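## Task

On the top surface of the open cabinet beside arm1, build a three-high stack, bottom to top: the short square timber piece, then the small sealed carton, then the small red wooden block. Each must lie on a long face, sit roughly centred over the item beneath it, and stay entirely within the cabinet top's outline. Every other object must finish resting directly on the furniture it started on. Fail conditions: any object from a furniture top lying on the floor while no gripper holds it, or any object ever going inside or underneath a piece of furniture, even while gripped. The stack must stand without robot support. At the end, open the gripper and move the arm away.

## Robot and tools

ROBOTS AND CAMERAS
Three identical i2rt Big YAM arms, named arm1, arm2 and arm3. Each has six revolute joints, a two-finger gripper, and a wrist camera (arm1_cam_wrist, arm2_cam_wrist, arm3_cam_wrist). Two fixed room cameras, room_a and room_b, also give views. The hand can reach about 1.0 m from the joint-1 axis. With joints 1 and 6 at zero and the hand level and pointing forward, the wrist camera sits on top of the hand and looks toward the fingertips. Loose objects can occasionally be nudged by outside disturbances.

FRAME
There is one shared scene frame. Its origin is on the floor and +z is up. The hand point is midway between the fingertips. The hand's z axis runs along the fingers, and its y axis is the opening direction. No tool takes Cartesian coordinates. All motion is commanded in joint space.

execute_actions
Argument "actions": a list holding zero or one action. An action is an object keyed by robot name ("arm1", "arm2", "arm3"). Each robot entry holds "joints", an object mapping joint names to absolute targets (not offsets). Joints you omit are not re-targeted. Units, ranges and the tolerance counted as reached:
- joint1_rad: -2.879 to 2.879, ±0.045. Base yaw; positive is counter-clockwise seen from above; at 0 the arm extends the way its foot faces.
- joint2_rad: 0 to 3.141, ±0.14. Shoulder; 0 means upper arm roughly level pointing backward; increasing raises it and then carries it forward.
- joint3_rad: 0 to 3.019, ±0.09. Elbow; 0 is fully folded; increasing opens it.
- joint4_rad: -1.692 to 1.57, ±0.055. Hand pitch; positive tilts the fingers up.
- joint5_rad: -1.57 to 1.57, ±0.03. Sideways hand swing; positive toward the arm's right.
- joint6_rad: -2.094 to 2.094, ±0.035. Hand roll; positive is clockwise when viewed from behind the hand.
- gripper_m: 0 to 0.093 metres of fingertip separation, ±0.003. Each finger pad squeezes with about 50 to 62 N at most, less on some grippers.
All commanded motions in one action begin together but may end at different times. Joints move at different speeds, so the hand may sweep a wide path between postures. Any unknown key or out-of-range value rejects the whole call and nothing moves. Argument "cameras": an optional list of camera names; null, omitted or ["all"] returns every camera; [] returns none. With an empty actions list the call only reports state and images.

wait
Argument "seconds", 0 to 10. It sends no new command; the scene keeps running and the state and images come back as usual.

zoom_image
Arguments "camera" (one of the five names) and "region" [x0, y0, x1, y1], in pixels with (0,0) at the top-left. The region can be at most 504 by 504 pixels. It works only on a camera that returned a full image in the latest result.

finished_scene
Argument "scene": the integer number of the current scene. It ends that scene permanently after the last command has been held, and reports success. The stack must already be stable, with grippers open and arms clear.

READING RESULTS
The "pictures" line lists cameras in the same order as the images. joint_status reports how each commanded motion of the last accepted action ended:
- off_target: the joint stopped short of its target and may still be pushing.
- contact_stop: the joint abandons its target and holds where it stopped.
- time_out: the joint did not arrive. It may keep its target, or a target clipped near its current position, and go on pushing; on_its_own then names it. It may resume on its own if the obstruction goes away. To relieve the push, command the joint to its reported position.
- not_followed: a safety check, announced by "joint command not followed" and usually a "cause:" line, withheld that arm's joint targets. A gripper target in the same action still executes. The withheld targets may be retried with later actions until valid targets are sent or the path clears. Calls without an action never show this line.
- limit_stop_at_motor_heat: the arm was halted by overheating; resend the target.
on_its_own covers things not commanded in this call; "held at" is the target a joint keeps, not its current position. A loaded joint held up may sag. A target very near the current position may produce no motion.

CAUTIONS
The arms do not stop on contact and can push very hard. Forceful contact between two robots fails the task and ends the run, and strong impacts may too. No state line reports robot-to-robot contact. The self- and inter-arm collision check can react late and ignores fingers, gripper housings and wrist cameras. Contact involving a carried or loose object does not count as a robot collision. Arms do not coordinate: a stalled one does not hold up the others. Holding loads and sustained pushing heat the motors, even while you are thinking. A MOTOR HOT line appears from 85 °C. At 100 °C an OVER-TEMPERATURE FAULT drops that whole arm, gripper included, until it cools. The robot keeps its last command during thinking time. Avoid dropping, slipping, slamming or knocking objects, never let anything fall to the floor, and never put an object inside or under furniture.

Each tool is called after "Emit:" as name(argument=value, ...) on one line, values as JSON.

## Session

Emit:
execute_actions(actions=[])

Scene clock: 0.00 s.
Motor temperatures (°C, as the motors report them): arm1=[25 23 23 25 24 26] | arm2=[23 24 24 24 23 23] | arm3=[25 23 23 27 26 23]
arm1.joint_positions: joint1_rad=+0.379 joint2_rad=+0.530 joint3_rad=+1.439 joint4_rad=-1.226 joint5_rad=-0.223 joint6_rad=+0.616 gripper_m=+0.094
arm1.joint_status: not commanded
arm1.hand: x=+0.2511 y=+1.2487 z=+1.3843 quat_wxyz=(-0.483, -0.052, -0.804, -0.343) (m; scene frame)
arm2.joint_positions: joint1_rad=+0.272 joint2_rad=+0.534 joint3_rad=+1.414 joint4_rad=-1.454 joint5_rad=-0.163 joint6_rad=+0.560 gripper_m=+0.094
arm2.joint_status: not commanded
arm2.hand: x=-0.1944 y=-0.0553 z=+1.4686 quat_wxyz=(+0.243, +0.868, -0.117, -0.417) (m; scene frame)
arm3.joint_positions: joint1_rad=+0.223 joint2_rad=+0.301 joint3_rad=+1.319 joint4_rad=-1.327 joint5_rad=+0.065 joint6_rad=-0.423 gripper_m=+0.094
arm3.joint_status: not commanded
arm3.hand: x=-0.1720 y=-1.1752 z=+1.3650 quat_wxyz=(+0.081, -0.770, -0.243, +0.584) (m; scene frame)
pictures: arm1_cam_wrist, arm2_cam_wrist, arm3_cam_wrist, room_a, room_b
Images, in order (width x height): arm1_cam_wrist 504x504, arm2_cam_wrist 504x504, arm3_cam_wrist 504x504, room_a 504x504, room_b 504x504.

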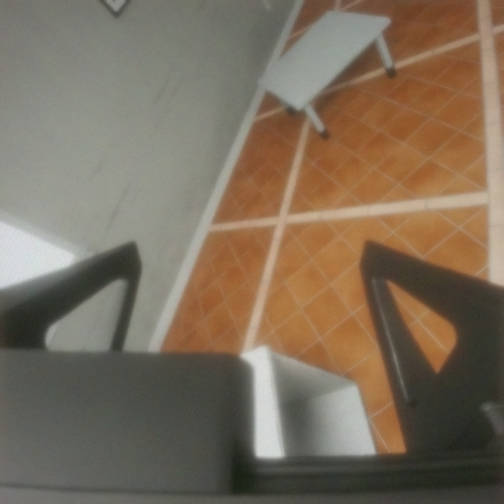

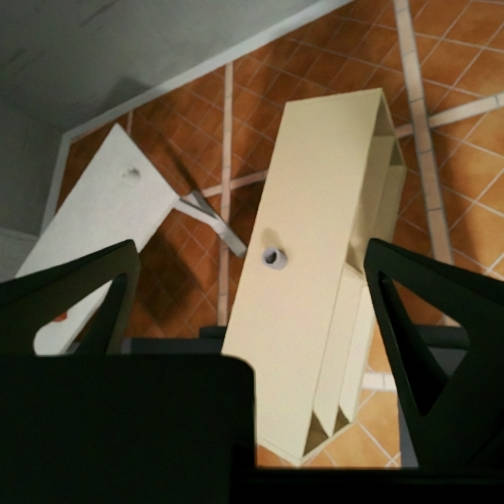

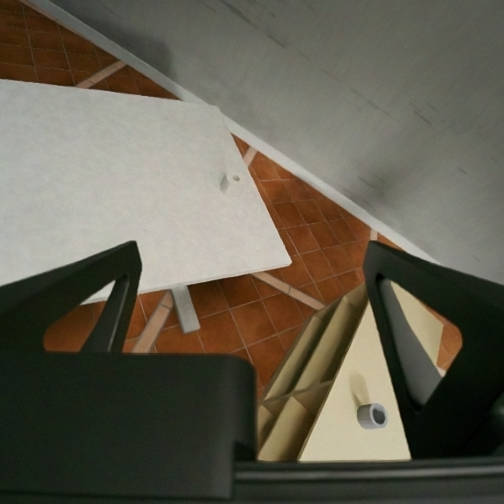

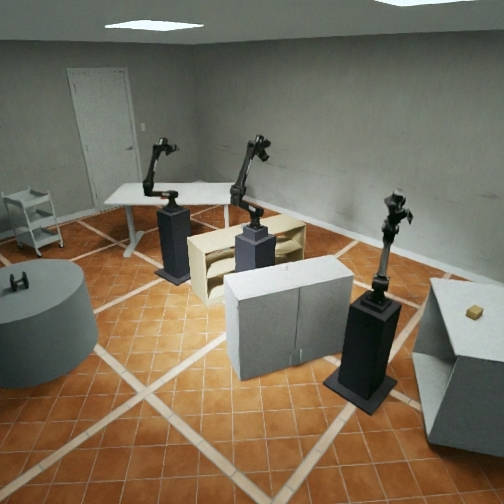

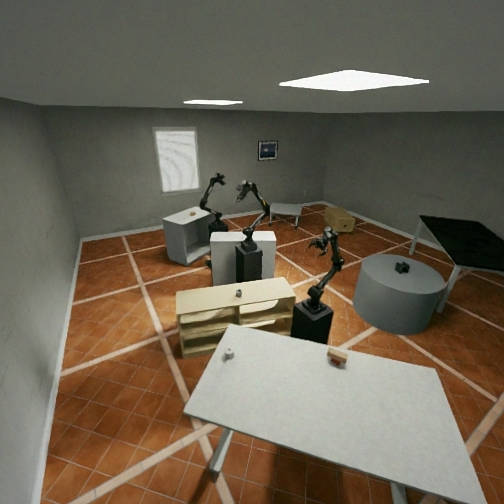

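Emit:
zoom_image(camera="room_b", region=[160, 170, 460, 420])

Emit:
zoom_image(camera="room_a", region=[200, 130, 504, 460])

Emit:
zoom_image(camera="room_a", region=[0, 120, 320, 340])

Region (160, 170, 460, 420) of room_b's 504x504 image, scaled by 1.680, with more detail than that image has.

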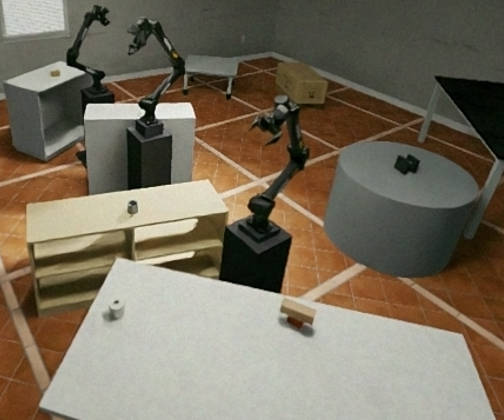

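Region (200, 130, 504, 460) of room_a's 504x504 image, scaled by 1.527, with more detail than that image has; it fills the left 464 columns of this view, and the rest is white.

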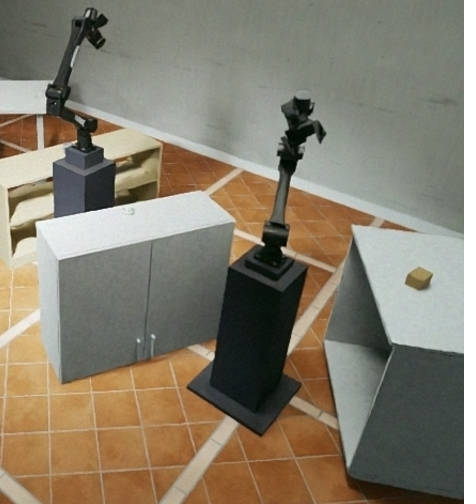

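Region (0, 120, 320, 340) of room_a's 504x504 image, scaled by 1.575, with more detail than that image has; it fills the top 346 rows of this view, and the rest is white.

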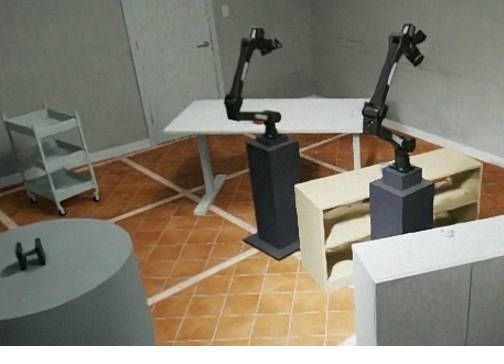

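Emit:
execute_actions(actions=[{"arm1":{"joints":{"joint1_rad":2.2,"joint2_rad":0.9,"joint5_rad":0,"joint6_rad":0}},"arm2":{"joints":{"joint1_rad":0,"joint5_rad":0,"joint6_rad":0}},"arm3":{"joints":{"joint1_rad":1.7,"joint2_rad":0.9,"joint5_rad":0,"joint6_rad":0}}}])

Scene clock: 4.80 s.
Motor temperatures (°C, as the motors report them): arm1=[25 23 25 25 24 26] | arm2=[23 24 26 24 23 23] | arm3=[25 23 24 27 26 23]
arm1.joint_positions: joint1_rad=+2.193 joint2_rad=+0.911 joint3_rad=+1.439 joint4_rad=-1.226 joint5_rad=+0.000 joint6_rad=+0.009 gripper_m=+0.094
arm1.joint_status: all done
arm1.hand: x=-0.1131 y=+1.4580 z=+1.2805 quat_wxyz=(-0.204, +0.793, -0.440, -0.368) (m; scene frame)
arm2.joint_positions: joint1_rad=+0.006 joint2_rad=+0.534 joint3_rad=+1.414 joint4_rad=-1.454 joint5_rad=-0.004 joint6_rad=+0.016 gripper_m=+0.094
arm2.joint_status: all done
arm2.hand: x=-0.2051 y=+0.0189 z=+1.4674 quat_wxyz=(-0.011, +0.877, -0.034, -0.480) (m; scene frame)
arm3.joint_positions: joint1_rad=+1.695 joint2_rad=+0.898 joint3_rad=+1.318 joint4_rad=-1.327 joint5_rad=+0.000 joint6_rad=-0.014 gripper_m=+0.094
arm3.joint_status: all done
arm3.hand: x=-0.0118 y=-1.4957 z=+1.2383 quat_wxyz=(-0.245, -0.616, -0.717, +0.216) (m; scene frame)
pictures: arm1_cam_wrist, arm2_cam_wrist, arm3_cam_wrist, room_a, room_b
Images, in order (width x height): arm1_cam_wrist 504x504, arm2_cam_wrist 504x504, arm3_cam_wrist 504x504, room_a 504x504, room_b 504x504.

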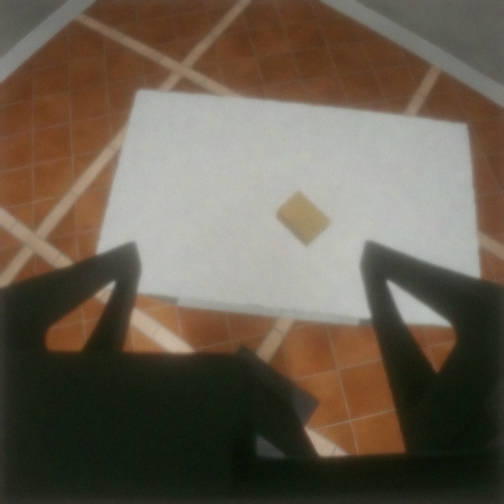

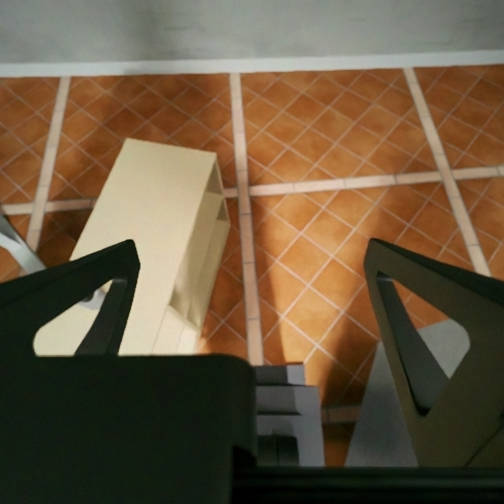

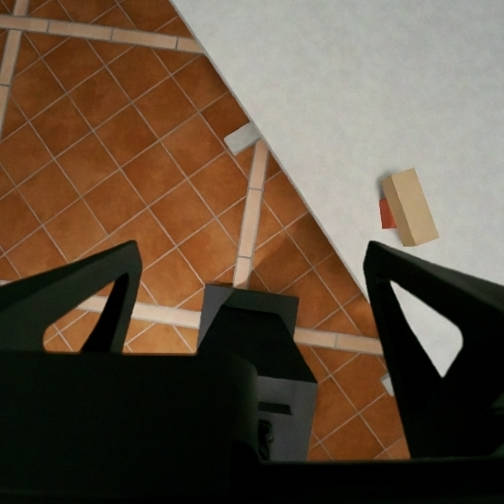

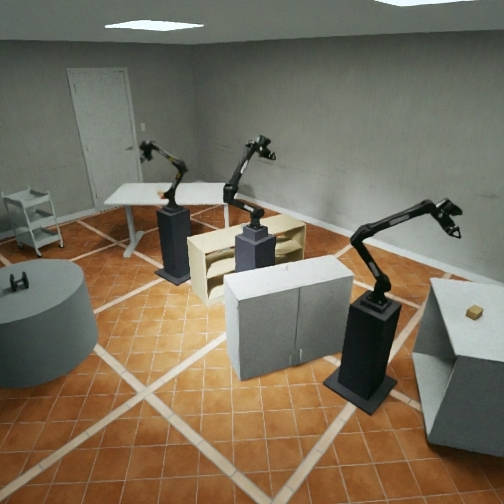

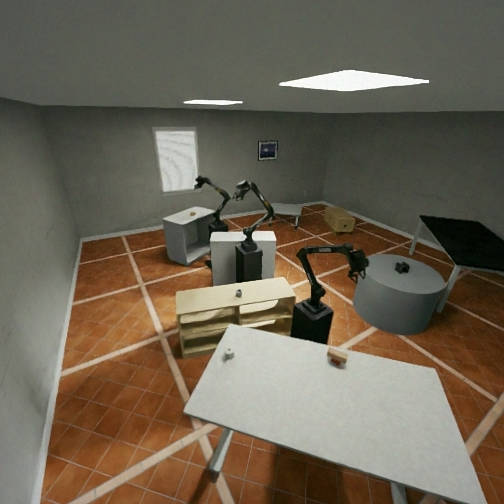

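Emit:
execute_actions(actions=[{"arm1":{"joints":{"joint3_rad":1.05}},"arm2":{"joints":{"joint4_rad":-0.6}},"arm3":{"joints":{"joint2_rad":1.25}}}], cameras=["arm1_cam_wrist","arm3_cam_wrist"])

Scene clock: 7.60 s.
Motor temperatures (°C, as the motors report them): arm1=[25 23 26 25 24 26] | arm2=[23 24 26 24 23 23] | arm3=[25 23 24 27 26 23]
arm1.joint_positions: joint1_rad=+2.193 joint2_rad=+0.903 joint3_rad=+1.045 joint4_rad=-1.225 joint5_rad=+0.000 joint6_rad=+0.009 gripper_m=+0.094
arm1.joint_status: all done
arm1.hand: x=-0.0966 y=+1.4345 z=+1.0813 quat_wxyz=(-0.117, +0.849, -0.472, -0.208) (m; scene frame)
arm2.joint_positions: joint1_rad=+0.006 joint2_rad=+0.534 joint3_rad=+1.414 joint4_rad=-0.623 joint5_rad=-0.004 joint6_rad=+0.016 gripper_m=+0.094
arm2.joint_status: all done
arm2.hand: x=-0.2358 y=+0.0207 z=+1.6635 quat_wxyz=(-0.019, +0.609, -0.023, -0.793) (m; scene frame)
arm3.joint_positions: joint1_rad=+1.695 joint2_rad=+1.251 joint3_rad=+1.318 joint4_rad=-1.327 joint5_rad=+0.000 joint6_rad=-0.014 gripper_m=+0.094
arm3.joint_status: all done
arm3.hand: x=-0.0002 y=-1.5792 z=+1.1103 quat_wxyz=(-0.117, -0.644, -0.749, +0.102) (m; scene frame)
pictures: arm1_cam_wrist, arm3_cam_wrist
Images, in order (width x height): arm1_cam_wrist 504x504, arm3_cam_wrist 504x504.

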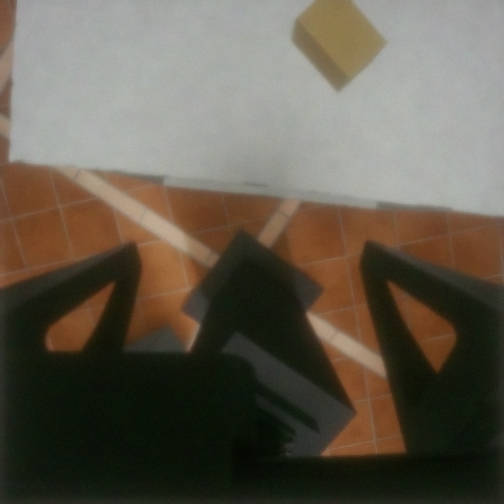

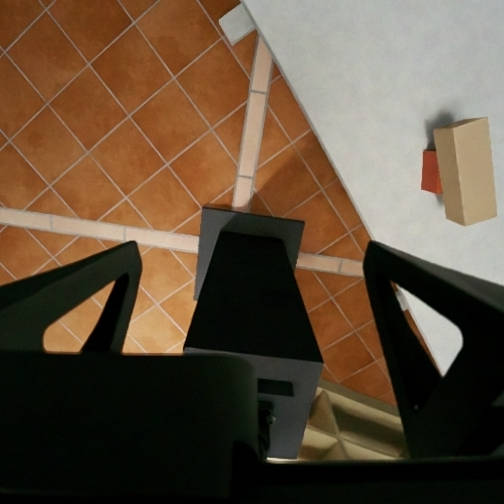

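Emit:
execute_actions(actions=[{"arm1":{"joints":{"joint1_rad":2.1,"joint2_rad":1.8,"joint3_rad":1.896,"joint4_rad":-1.667}},"arm2":{"joints":{"joint1_rad":1.64,"joint2_rad":1.552,"joint3_rad":1.313,"joint4_rad":-1.332}},"arm3":{"joints":{"joint1_rad":1.0,"joint2_rad":1.669,"joint3_rad":1.505,"joint4_rad":-1.407}}}])

Scene clock: 14.27 s.
Motor temperatures (°C, as the motors report them): arm1=[25 23 28 25 24 26] | arm2=[23 24 27 24 23 23] | arm3=[25 24 26 27 26 23]
arm1.joint_positions: joint1_rad=+2.104 joint2_rad=+1.814 joint3_rad=+1.836 joint4_rad=-1.659 joint5_rad=+0.000 joint6_rad=+0.008 gripper_m=+0.094
arm1.joint_status: all done
arm1.hand: x=-0.1664 y=+1.6367 z=+1.0187 quat_wxyz=(+0.015, +0.851, -0.524, +0.032) (m; scene frame)
arm2.joint_positions: joint1_rad=+1.645 joint2_rad=+1.568 joint3_rad=+1.313 joint4_rad=-1.320 joint5_rad=+0.000 joint6_rad=+0.014 gripper_m=+0.094
arm2.joint_status: all done
arm2.hand: x=-0.0253 y=-0.4495 z=+1.0907 quat_wxyz=(-0.003, +0.711, +0.703, +0.001) (m; scene frame)
arm3.joint_positions: joint1_rad=+0.992 joint2_rad=+1.669 joint3_rad=+1.490 joint4_rad=-1.398 joint5_rad=+0.001 joint6_rad=-0.012 gripper_m=+0.094
arm3.joint_status: all done
arm3.hand: x=-0.3262 y=-1.5826 z=+0.9942 quat_wxyz=(+0.001, -0.873, -0.487, -0.002) (m; scene frame)
pictures: arm1_cam_wrist, arm2_cam_wrist, arm3_cam_wrist, room_a, room_b
Images, in order (width x height): arm1_cam_wrist 504x504, arm2_cam_wrist 504x504, arm3_cam_wrist 504x504, room_a 504x504, room_b 504x504.

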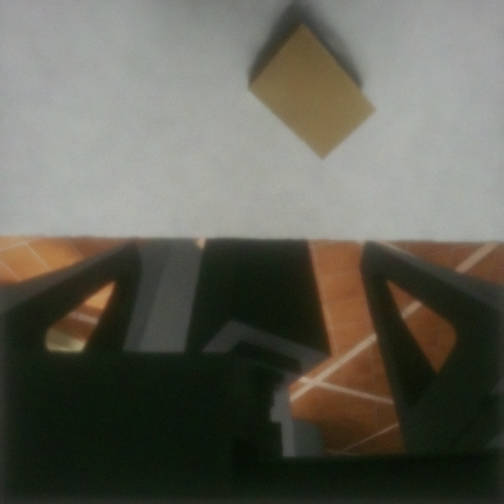

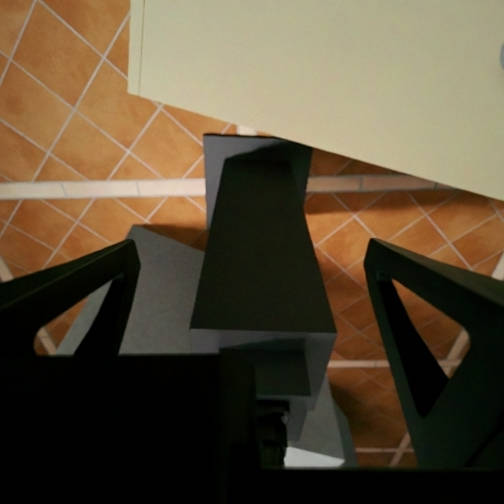

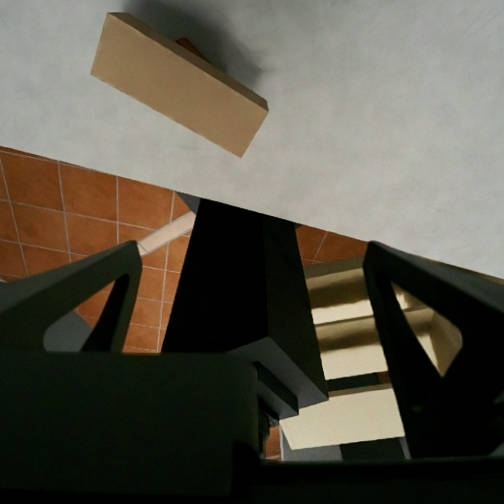

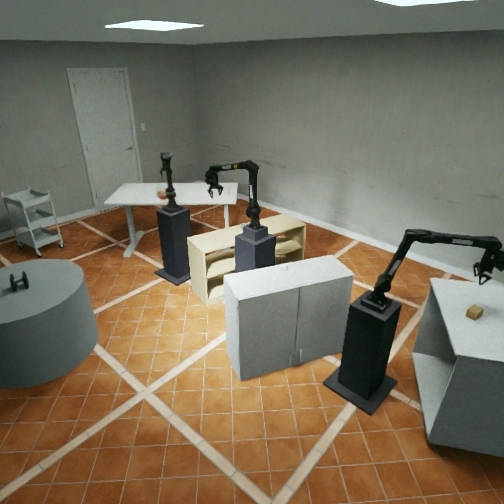

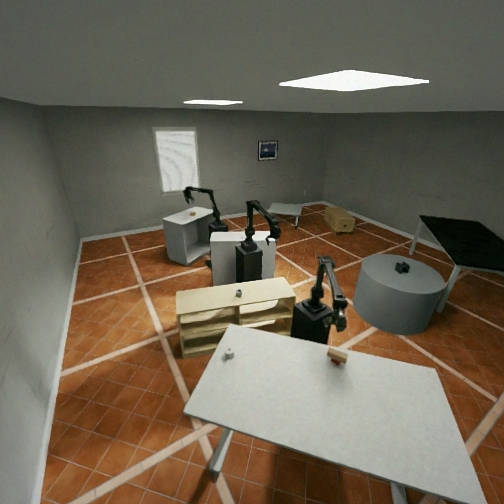

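Emit:
execute_actions(actions=[{"arm1":{"joints":{"joint1_rad":2.0,"joint2_rad":1.778,"joint3_rad":1.628,"joint4_rad":-1.421}},"arm2":{"joints":{"joint1_rad":-1.5}},"arm3":{"joints":{"joint1_rad":1.105,"joint2_rad":1.772,"joint3_rad":1.452,"joint4_rad":-1.251,"joint6_rad":-1.0}}}])

Scene clock: 21.50 s.
Motor temperatures (°C, as the motors report them): arm1=[25 25 29 25 24 26] | arm2=[23 25 28 24 23 23] | arm3=[25 25 27 27 26 23]
arm1.joint_positions: joint1_rad=+1.990 joint2_rad=+1.784 joint3_rad=+1.622 joint4_rad=-1.431 joint5_rad=+0.000 joint6_rad=+0.008 gripper_m=+0.094
arm1.joint_status: all done
arm1.hand: x=-0.1074 y=+1.6575 z=+0.9538 quat_wxyz=(+0.004, +0.820, -0.572, +0.012) (m; scene frame)
arm2.joint_positions: joint1_rad=-1.507 joint2_rad=+1.568 joint3_rad=+1.313 joint4_rad=-1.320 joint5_rad=+0.000 joint6_rad=+0.013 gripper_m=+0.094
arm2.joint_status: all done
arm2.hand: x=-0.0228 y=+0.4651 z=+1.0918 quat_wxyz=(+0.002, +0.700, -0.714, +0.000) (m; scene frame)
arm3.joint_positions: joint1_rad=+1.115 joint2_rad=+1.776 joint3_rad=+1.445 joint4_rad=-1.261 joint5_rad=+0.001 joint6_rad=-0.986 gripper_m=+0.094
arm3.joint_status: all done
arm3.hand: x=-0.2810 y=-1.6309 z=+0.9245 quat_wxyz=(+0.000, -0.491, -0.871, -0.011) (m; scene frame)
pictures: arm1_cam_wrist, arm2_cam_wrist, arm3_cam_wrist, room_a, room_b
Images, in order (width x height): arm1_cam_wrist 504x504, arm2_cam_wrist 504x504, arm3_cam_wrist 504x504, room_a 504x504, room_b 504x504.

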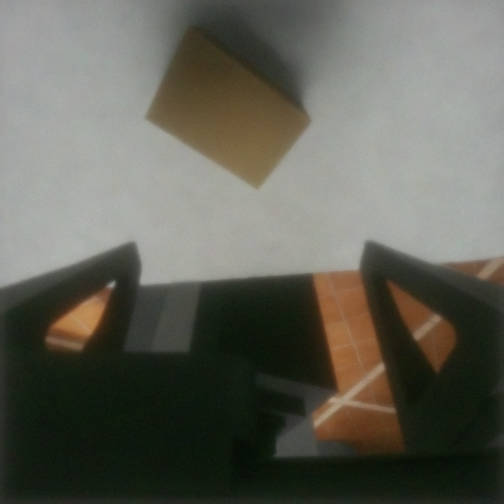

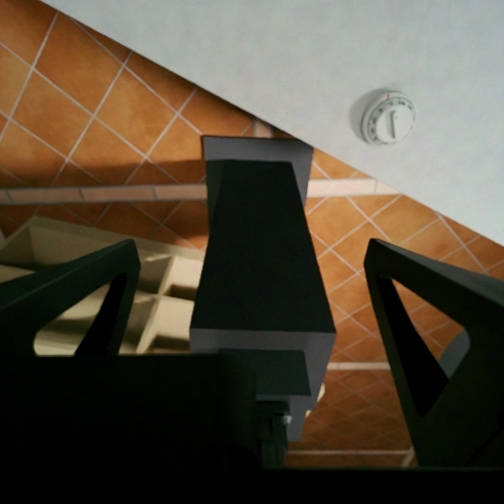

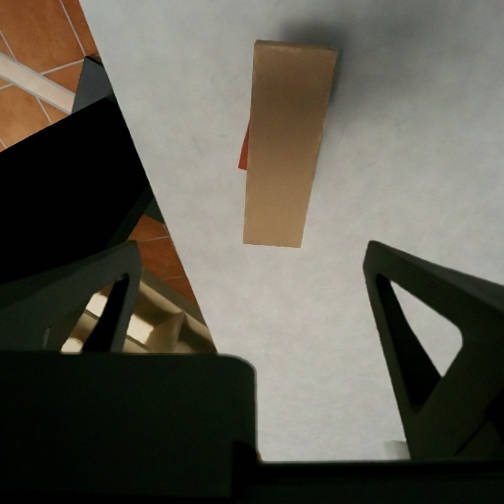

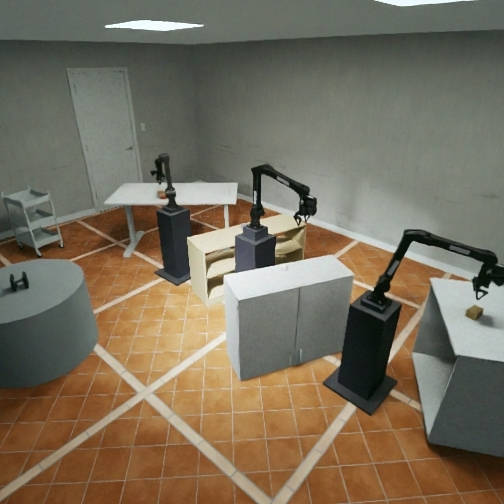

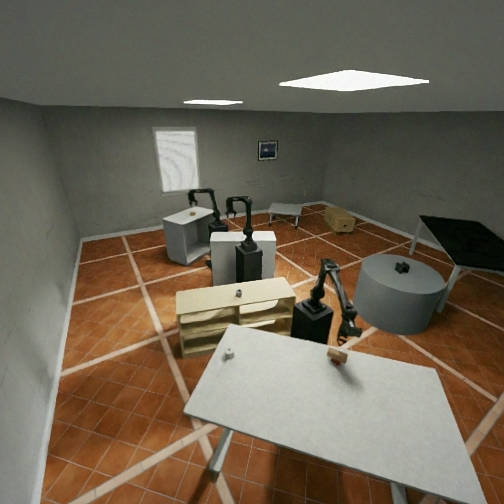

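Emit:
zoom_image(camera="room_b", region=[300, 310, 380, 390])

Emit:
zoom_image(camera="arm3_cam_wrist", region=[180, 10, 420, 270])

Emit:
zoom_image(camera="arm1_cam_wrist", region=[110, 0, 350, 220])

Region (300, 310, 380, 390) of room_b's 504x504 image, scaled by 6.300, with more detail than that image has.

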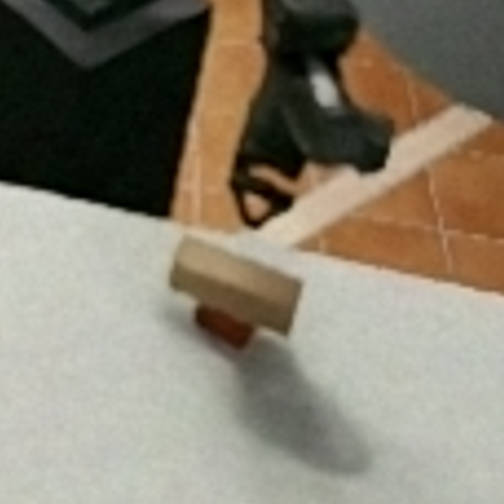

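Region (180, 10, 420, 270) of arm3_cam_wrist's 504x504 image, scaled by 1.938, with more detail than that image has; it fills the left 465 columns of this view, and the rest is white.

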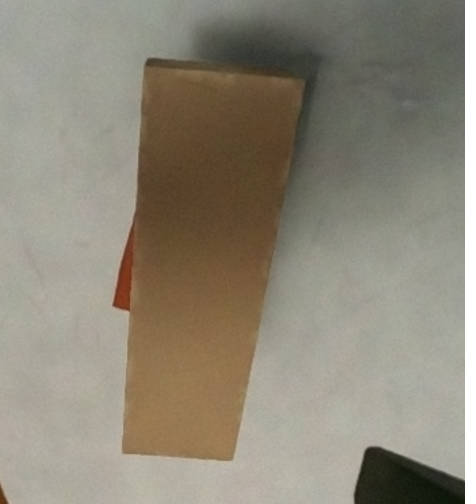

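Region (110, 0, 350, 220) of arm1_cam_wrist's 504x504 image, scaled by 2.100, with more detail than that image has; it fills the top 462 rows of this view, and the rest is white.

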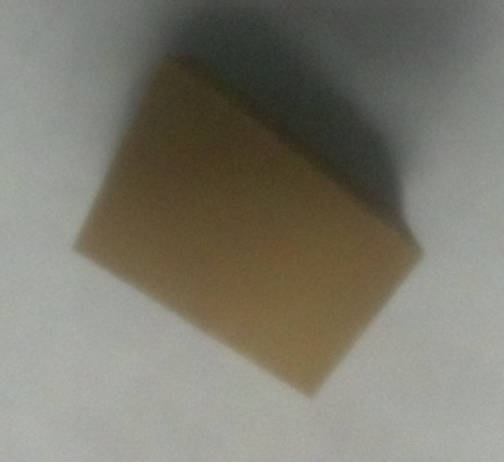

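Emit:
execute_actions(actions=[{"arm2":{"joints":{"joint2_rad":1.968,"joint3_rad":1.749,"joint4_rad":-1.352}},"arm3":{"joints":{"joint1_rad":1.09,"joint2_rad":1.874,"joint3_rad":1.40,"joint4_rad":-1.097,"joint6_rad":-0.95}}}], cameras=["arm2_cam_wrist","arm3_cam_wrist","room_a"])

Scene clock: 26.77 s.
Motor temperatures (°C, as the motors report them): arm1=[25 25 29 25 24 26] | arm2=[23 26 29 24 23 23] | arm3=[25 26 27 27 26 23]
arm1.joint_positions: joint1_rad=+1.990 joint2_rad=+1.784 joint3_rad=+1.622 joint4_rad=-1.431 joint5_rad=+0.000 joint6_rad=+0.008 gripper_m=+0.094
arm1.joint_status: not commanded
arm1.hand: x=-0.1074 y=+1.6575 z=+0.9538 quat_wxyz=(+0.004, +0.820, -0.572, +0.012) (m; scene frame)
arm2.joint_positions: joint1_rad=-1.507 joint2_rad=+1.984 joint3_rad=+1.689 joint4_rad=-1.348 joint5_rad=+0.000 joint6_rad=+0.013 gripper_m=+0.094
arm2.joint_status: all done
arm2.hand: x=-0.0222 y=+0.5914 z=+1.0181 quat_wxyz=(+0.027, +0.700, -0.714, +0.024) (m; scene frame)
arm3.joint_positions: joint1_rad=+1.097 joint2_rad=+1.875 joint3_rad=+1.394 joint4_rad=-1.107 joint5_rad=+0.001 joint6_rad=-0.964 gripper_m=+0.094
arm3.joint_status: all done
arm3.hand: x=-0.2950 y=-1.6384 z=+0.8562 quat_wxyz=(+0.000, -0.509, -0.861, -0.009) (m; scene frame)
pictures: arm2_cam_wrist, arm3_cam_wrist, room_a
Images, in order (width x height): arm2_cam_wrist 504x504, arm3_cam_wrist 504x504, room_a 504x504.

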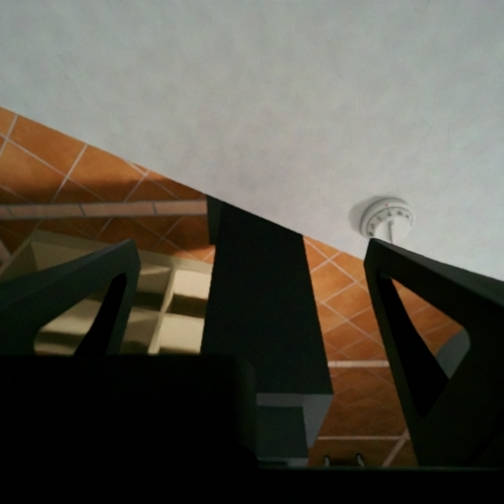

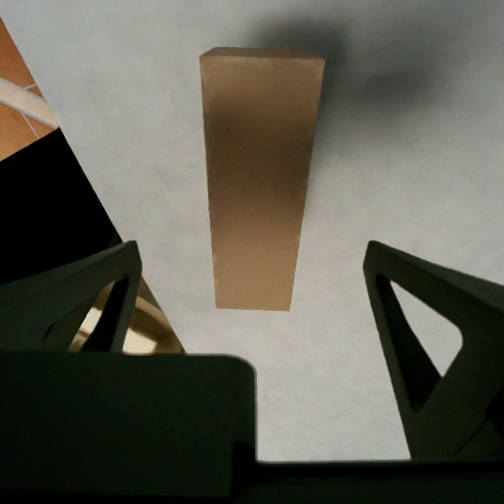

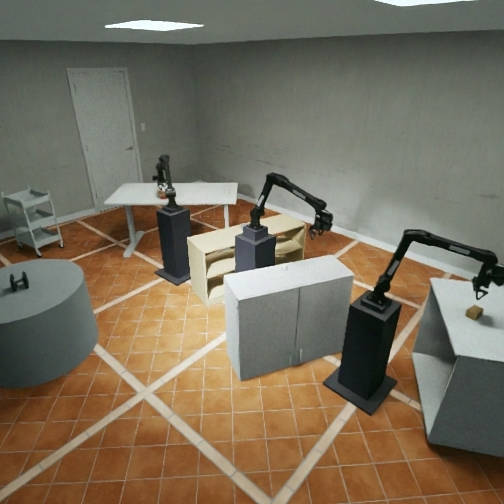

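Emit:
execute_actions(actions=[{"arm3":{"joints":{"joint2_rad":1.931,"joint3_rad":1.337,"joint4_rad":-0.977}}}], cameras=["arm3_cam_wrist","room_b"])

Emit:
zoom_image(camera="room_b", region=[300, 310, 380, 390])

Scene clock: 28.60 s.
Motor temperatures (°C, as the motors report them): arm1=[25 26 29 25 24 26] | arm2=[23 26 30 24 23 23] | arm3=[25 26 27 27 26 23]
arm1.joint_positions: joint1_rad=+1.990 joint2_rad=+1.784 joint3_rad=+1.622 joint4_rad=-1.431 joint5_rad=+0.000 joint6_rad=+0.008 gripper_m=+0.094
arm1.joint_status: not commanded
arm1.hand: x=-0.1074 y=+1.6575 z=+0.9538 quat_wxyz=(+0.004, +0.820, -0.572, +0.012) (m; scene frame)
arm2.joint_positions: joint1_rad=-1.507 joint2_rad=+1.984 joint3_rad=+1.689 joint4_rad=-1.348 joint5_rad=+0.000 joint6_rad=+0.013 gripper_m=+0.094
arm2.joint_status: not commanded
arm2.hand: x=-0.0222 y=+0.5914 z=+1.0181 quat_wxyz=(+0.027, +0.700, -0.714, +0.024) (m; scene frame)
arm3.joint_positions: joint1_rad=+1.097 joint2_rad=+1.922 joint3_rad=+1.334 joint4_rad=-0.987 joint5_rad=+0.001 joint6_rad=-0.964 gripper_m=+0.094
arm3.joint_status: all done
arm3.hand: x=-0.2943 y=-1.6371 z=+0.8124 quat_wxyz=(+0.000, -0.509, -0.861, -0.002) (m; scene frame)
pictures: arm3_cam_wrist, room_b
Images, in order (width x height): arm3_cam_wrist 504x504, room_b 504x504.

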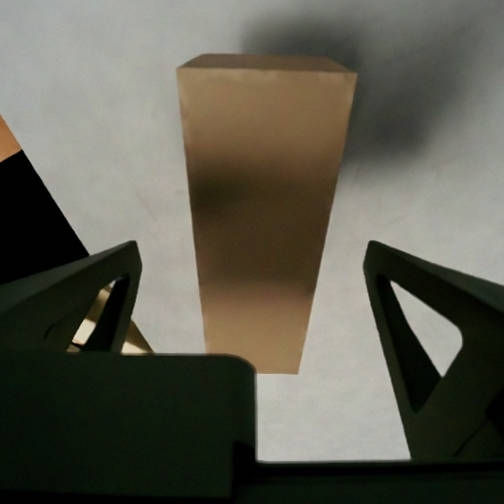

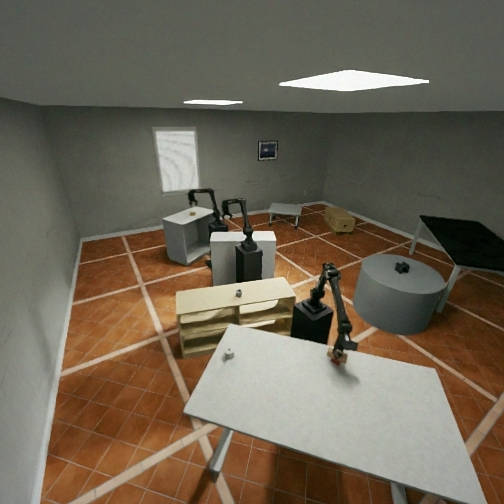

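Region (300, 310, 380, 390) of room_b's 504x504 image, scaled by 6.300, with more detail than that image has.

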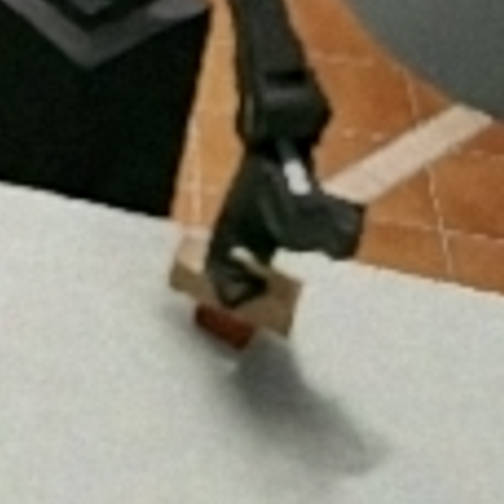

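Emit:
execute_actions(actions=[{"arm3":{"joints":{"joint2_rad":1.968,"joint4_rad":-0.94}}}], cameras=["arm3_cam_wrist","room_b"])

Emit:
zoom_image(camera="room_b", region=[300, 310, 380, 390])

Scene clock: 30.03 s.
Motor temperatures (°C, as the motors report them): arm1=[25 26 29 25 24 26] | arm2=[23 26 30 24 23 23] | arm3=[25 26 27 27 26 23]
arm1.joint_positions: joint1_rad=+1.990 joint2_rad=+1.784 joint3_rad=+1.622 joint4_rad=-1.431 joint5_rad=+0.000 joint6_rad=+0.008 gripper_m=+0.094
arm1.joint_status: not commanded
arm1.hand: x=-0.1074 y=+1.6575 z=+0.9538 quat_wxyz=(+0.004, +0.820, -0.572, +0.012) (m; scene frame)
arm2.joint_positions: joint1_rad=-1.507 joint2_rad=+1.984 joint3_rad=+1.689 joint4_rad=-1.348 joint5_rad=+0.000 joint6_rad=+0.013 gripper_m=+0.094
arm2.joint_status: not commanded
arm2.hand: x=-0.0222 y=+0.5914 z=+1.0181 quat_wxyz=(+0.027, +0.700, -0.714, +0.024) (m; scene frame)
arm3.joint_positions: joint1_rad=+1.097 joint2_rad=+1.947 joint3_rad=+1.334 joint4_rad=-0.951 joint5_rad=+0.001 joint6_rad=-0.964 gripper_m=+0.094
arm3.joint_status: all done
arm3.hand: x=-0.2967 y=-1.6420 z=+0.7991 quat_wxyz=(-0.001, -0.509, -0.861, +0.003) (m; scene frame)
pictures: arm3_cam_wrist, room_b
Images, in order (width x height): arm3_cam_wrist 504x504, room_b 504x504.

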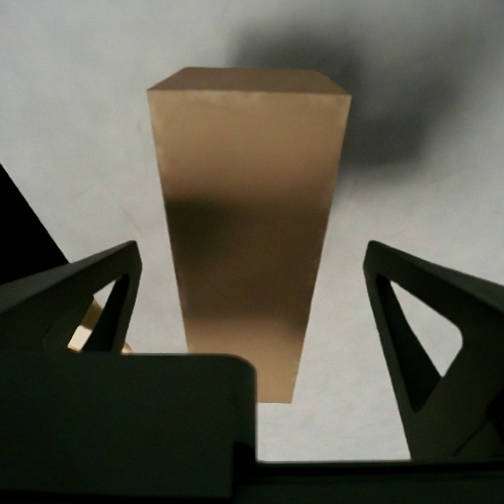

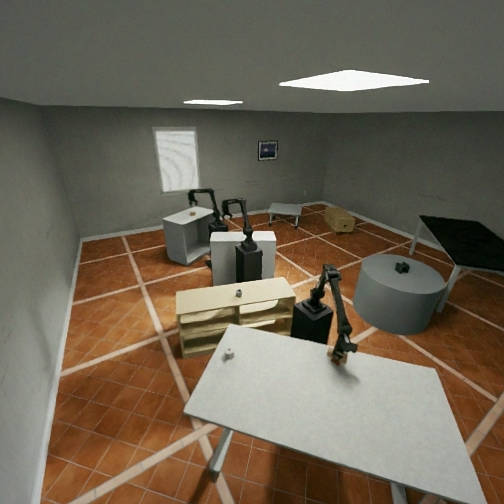

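Region (300, 310, 380, 390) of room_b's 504x504 image, scaled by 6.300, with more detail than that image has.

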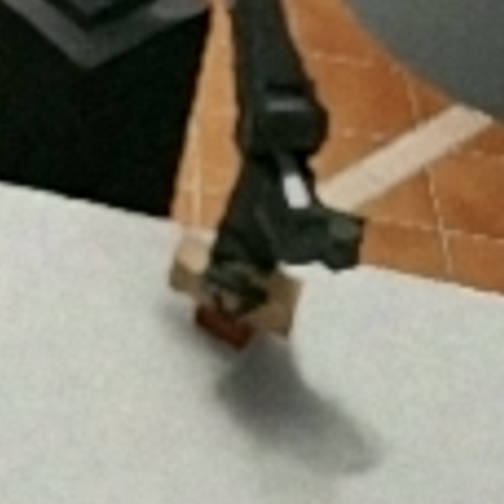

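Emit:
execute_actions(actions=[{"arm3":{"joints":{"gripper_m":0.03}}}], cameras=["arm3_cam_wrist","room_b"])

Emit:
zoom_image(camera="room_b", region=[300, 310, 380, 390])

Scene clock: 31.50 s.
Motor temperatures (°C, as the motors report them): arm1=[25 26 29 25 24 26] | arm2=[23 26 31 24 23 23] | arm3=[25 26 27 27 26 23]
arm1.joint_positions: joint1_rad=+1.990 joint2_rad=+1.784 joint3_rad=+1.622 joint4_rad=-1.431 joint5_rad=+0.000 joint6_rad=+0.008 gripper_m=+0.094
arm1.joint_status: not commanded
arm1.hand: x=-0.1074 y=+1.6575 z=+0.9538 quat_wxyz=(+0.004, +0.820, -0.572, +0.012) (m; scene frame)
arm2.joint_positions: joint1_rad=-1.507 joint2_rad=+1.984 joint3_rad=+1.689 joint4_rad=-1.348 joint5_rad=+0.000 joint6_rad=+0.013 gripper_m=+0.094
arm2.joint_status: not commanded
arm2.hand: x=-0.0222 y=+0.5914 z=+1.0181 quat_wxyz=(+0.027, +0.700, -0.714, +0.024) (m; scene frame)
arm3.joint_positions: joint1_rad=+1.097 joint2_rad=+1.948 joint3_rad=+1.334 joint4_rad=-0.950 joint5_rad=+0.001 joint6_rad=-0.963 gripper_m=+0.045
arm3.joint_status: gripper_m off_target (ended at +0.045, target +0.030)
arm3.hand: x=-0.2968 y=-1.6422 z=+0.7989 quat_wxyz=(-0.001, -0.509, -0.861, +0.004) (m; scene frame)
pictures: arm3_cam_wrist, room_b
Images, in order (width x height): arm3_cam_wrist 504x504, room_b 504x504.

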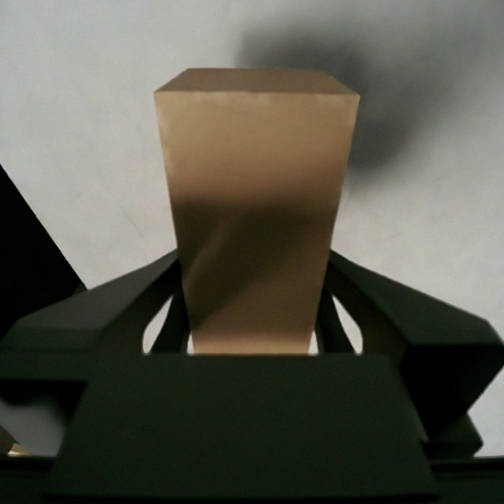

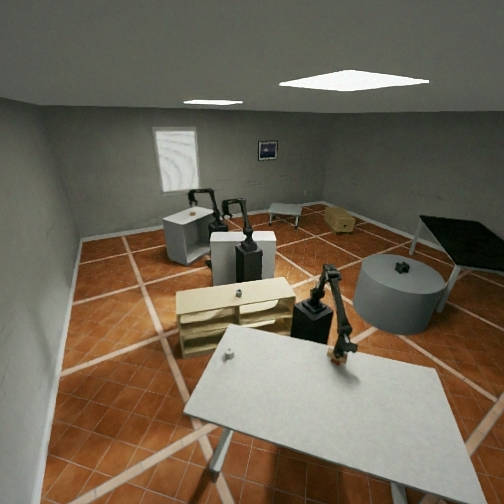

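Region (300, 310, 380, 390) of room_b's 504x504 image, scaled by 6.300, with more detail than that image has.

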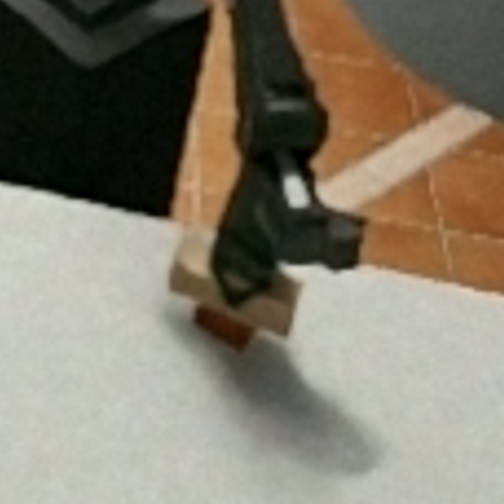

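Emit:
execute_actions(actions=[{"arm3":{"joints":{"joint2_rad":1.72,"joint3_rad":1.56,"joint4_rad":-1.41}}}], cameras=["room_b"])

Emit:
execute_actions(actions=[{"arm3":{"joints":{"joint1_rad":-1.53,"joint6_rad":0}}}], cameras=["arm3_cam_wrist","room_a","room_b"])

Scene clock: 33.97 s.
Motor temperatures (°C, as the motors report them): arm1=[25 26 30 25 24 26] | arm2=[23 27 32 24 23 23] | arm3=[25 26 27 27 26 23]
arm1.joint_positions: joint1_rad=+1.990 joint2_rad=+1.784 joint3_rad=+1.622 joint4_rad=-1.431 joint5_rad=+0.000 joint6_rad=+0.008 gripper_m=+0.094
arm1.joint_status: not commanded
arm1.hand: x=-0.1074 y=+1.6575 z=+0.9538 quat_wxyz=(+0.004, +0.820, -0.572, +0.012) (m; scene frame)
arm2.joint_positions: joint1_rad=-1.507 joint2_rad=+1.984 joint3_rad=+1.689 joint4_rad=-1.348 joint5_rad=+0.000 joint6_rad=+0.013 gripper_m=+0.094
arm2.joint_status: not commanded
arm2.hand: x=-0.0222 y=+0.5914 z=+1.0181 quat_wxyz=(+0.027, +0.700, -0.714, +0.024) (m; scene frame)
arm3.joint_positions: joint1_rad=+1.097 joint2_rad=+1.725 joint3_rad=+1.547 joint4_rad=-1.400 joint5_rad=+0.001 joint6_rad=-0.963 gripper_m=+0.045
arm3.joint_status: all done
arm3.hand: x=-0.2894 y=-1.6266 z=+0.9880 quat_wxyz=(+0.000, -0.509, -0.861, -0.004) (m; scene frame)
pictures: room_b
Images, in order (width x height): room_b 504x504.

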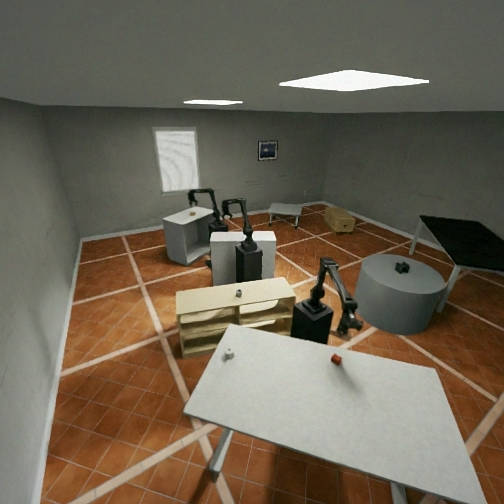

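Scene clock: 36.33 s.
Motor temperatures (°C, as the motors report them): arm1=[25 26 30 25 24 26] | arm2=[23 27 32 24 23 23] | arm3=[25 26 27 27 26 23]
arm1.joint_positions: joint1_rad=+1.990 joint2_rad=+1.784 joint3_rad=+1.622 joint4_rad=-1.431 joint5_rad=+0.000 joint6_rad=+0.008 gripper_m=+0.094
arm1.joint_status: not commanded
arm1.hand: x=-0.1074 y=+1.6575 z=+0.9538 quat_wxyz=(+0.004, +0.820, -0.572, +0.012) (m; scene frame)
arm2.joint_positions: joint1_rad=-1.507 joint2_rad=+1.984 joint3_rad=+1.689 joint4_rad=-1.348 joint5_rad=+0.000 joint6_rad=+0.013 gripper_m=+0.094
arm2.joint_status: not commanded
arm2.hand: x=-0.0222 y=+0.5914 z=+1.0181 quat_wxyz=(+0.027, +0.700, -0.714, +0.024) (m; scene frame)
arm3.joint_positions: joint1_rad=-1.539 joint2_rad=+1.725 joint3_rad=+1.547 joint4_rad=-1.400 joint5_rad=+0.002 joint6_rad=-0.013 gripper_m=+0.045
arm3.joint_status: all done
arm3.hand: x=-0.0797 y=-0.6391 z=+0.9877 quat_wxyz=(-0.001, -0.727, +0.686, -0.004) (m; scene frame)
pictures: arm3_cam_wrist, room_a, room_b
Images, in order (width x height): arm3_cam_wrist 504x504, room_a 504x504, room_b 504x504.

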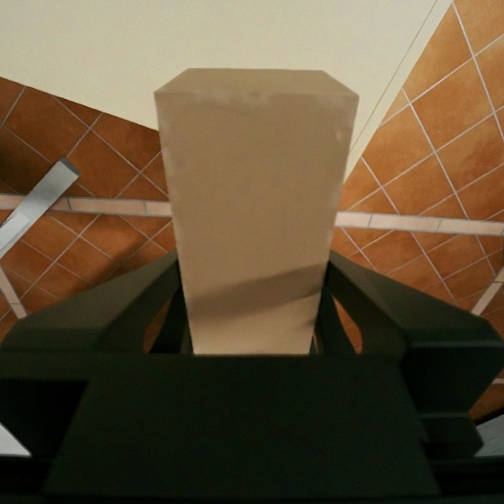

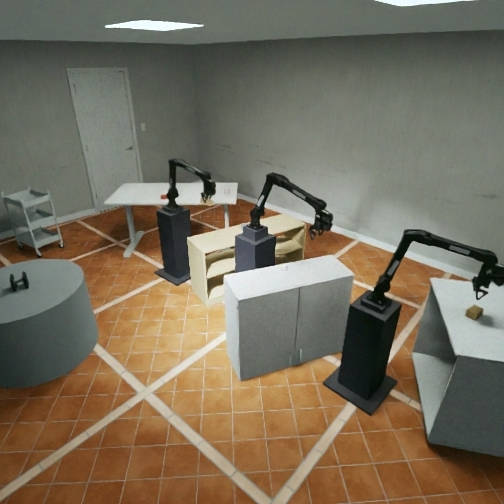

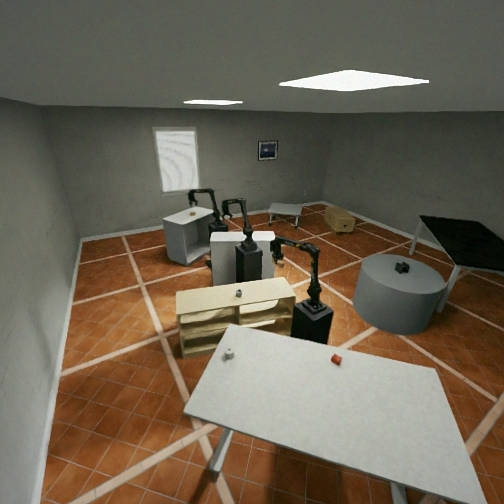

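Emit:
execute_actions(actions=[{"arm3":{"joints":{"joint2_rad":2.121,"joint3_rad":1.63,"joint4_rad":-1.08}}}], cameras=["arm3_cam_wrist","room_a","room_b"])

Emit:
zoom_image(camera="room_b", region=[220, 230, 340, 330])

Scene clock: 39.20 s.
Motor temperatures (°C, as the motors report them): arm1=[25 26 30 25 24 26] | arm2=[23 27 33 24 23 23] | arm3=[25 27 27 27 26 23]
arm1.joint_positions: joint1_rad=+1.990 joint2_rad=+1.784 joint3_rad=+1.622 joint4_rad=-1.431 joint5_rad=+0.000 joint6_rad=+0.008 gripper_m=+0.094
arm1.joint_status: not commanded
arm1.hand: x=-0.1074 y=+1.6575 z=+0.9538 quat_wxyz=(+0.004, +0.820, -0.572, +0.012) (m; scene frame)
arm2.joint_positions: joint1_rad=-1.507 joint2_rad=+1.984 joint3_rad=+1.689 joint4_rad=-1.348 joint5_rad=+0.000 joint6_rad=+0.013 gripper_m=+0.094
arm2.joint_status: not commanded
arm2.hand: x=-0.0222 y=+0.5914 z=+1.0181 quat_wxyz=(+0.027, +0.700, -0.714, +0.024) (m; scene frame)
arm3.joint_positions: joint1_rad=-1.539 joint2_rad=+2.133 joint3_rad=+1.603 joint4_rad=-1.087 joint5_rad=+0.002 joint6_rad=-0.013 gripper_m=+0.045
arm3.joint_status: all done
arm3.hand: x=-0.0829 y=-0.5613 z=+0.7826 quat_wxyz=(-0.015, -0.727, +0.686, -0.018) (m; scene frame)
pictures: arm3_cam_wrist, room_a, room_b
Images, in order (width x height): arm3_cam_wrist 504x504, room_a 504x504, room_b 504x504.

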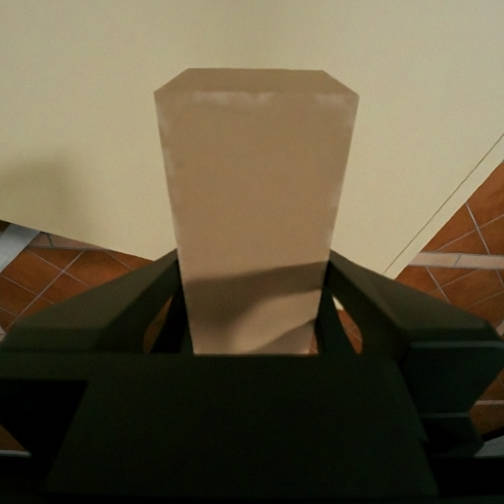

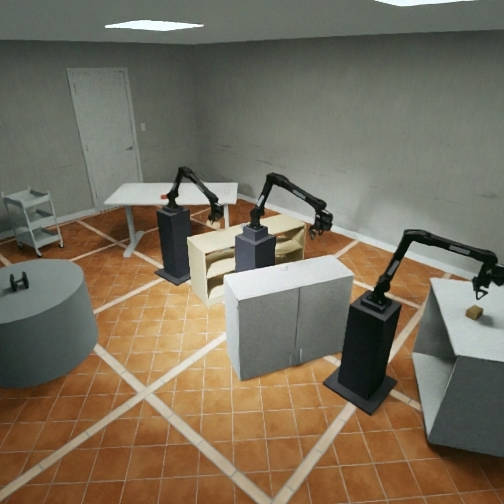

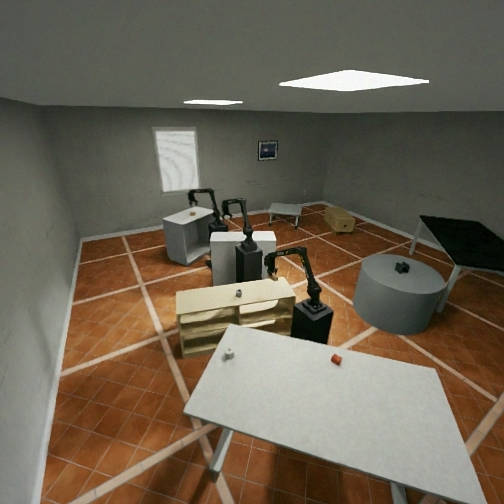

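Region (220, 230, 340, 330) of room_b's 504x504 image, scaled by 4.200, with more detail than that image has.

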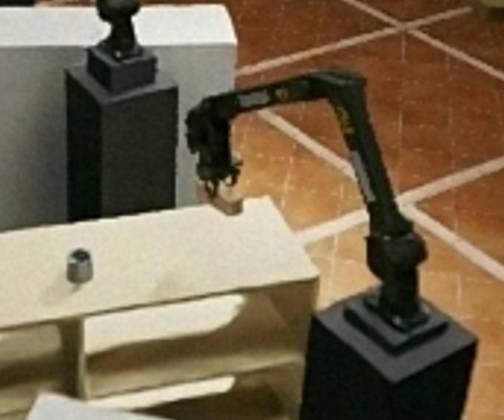

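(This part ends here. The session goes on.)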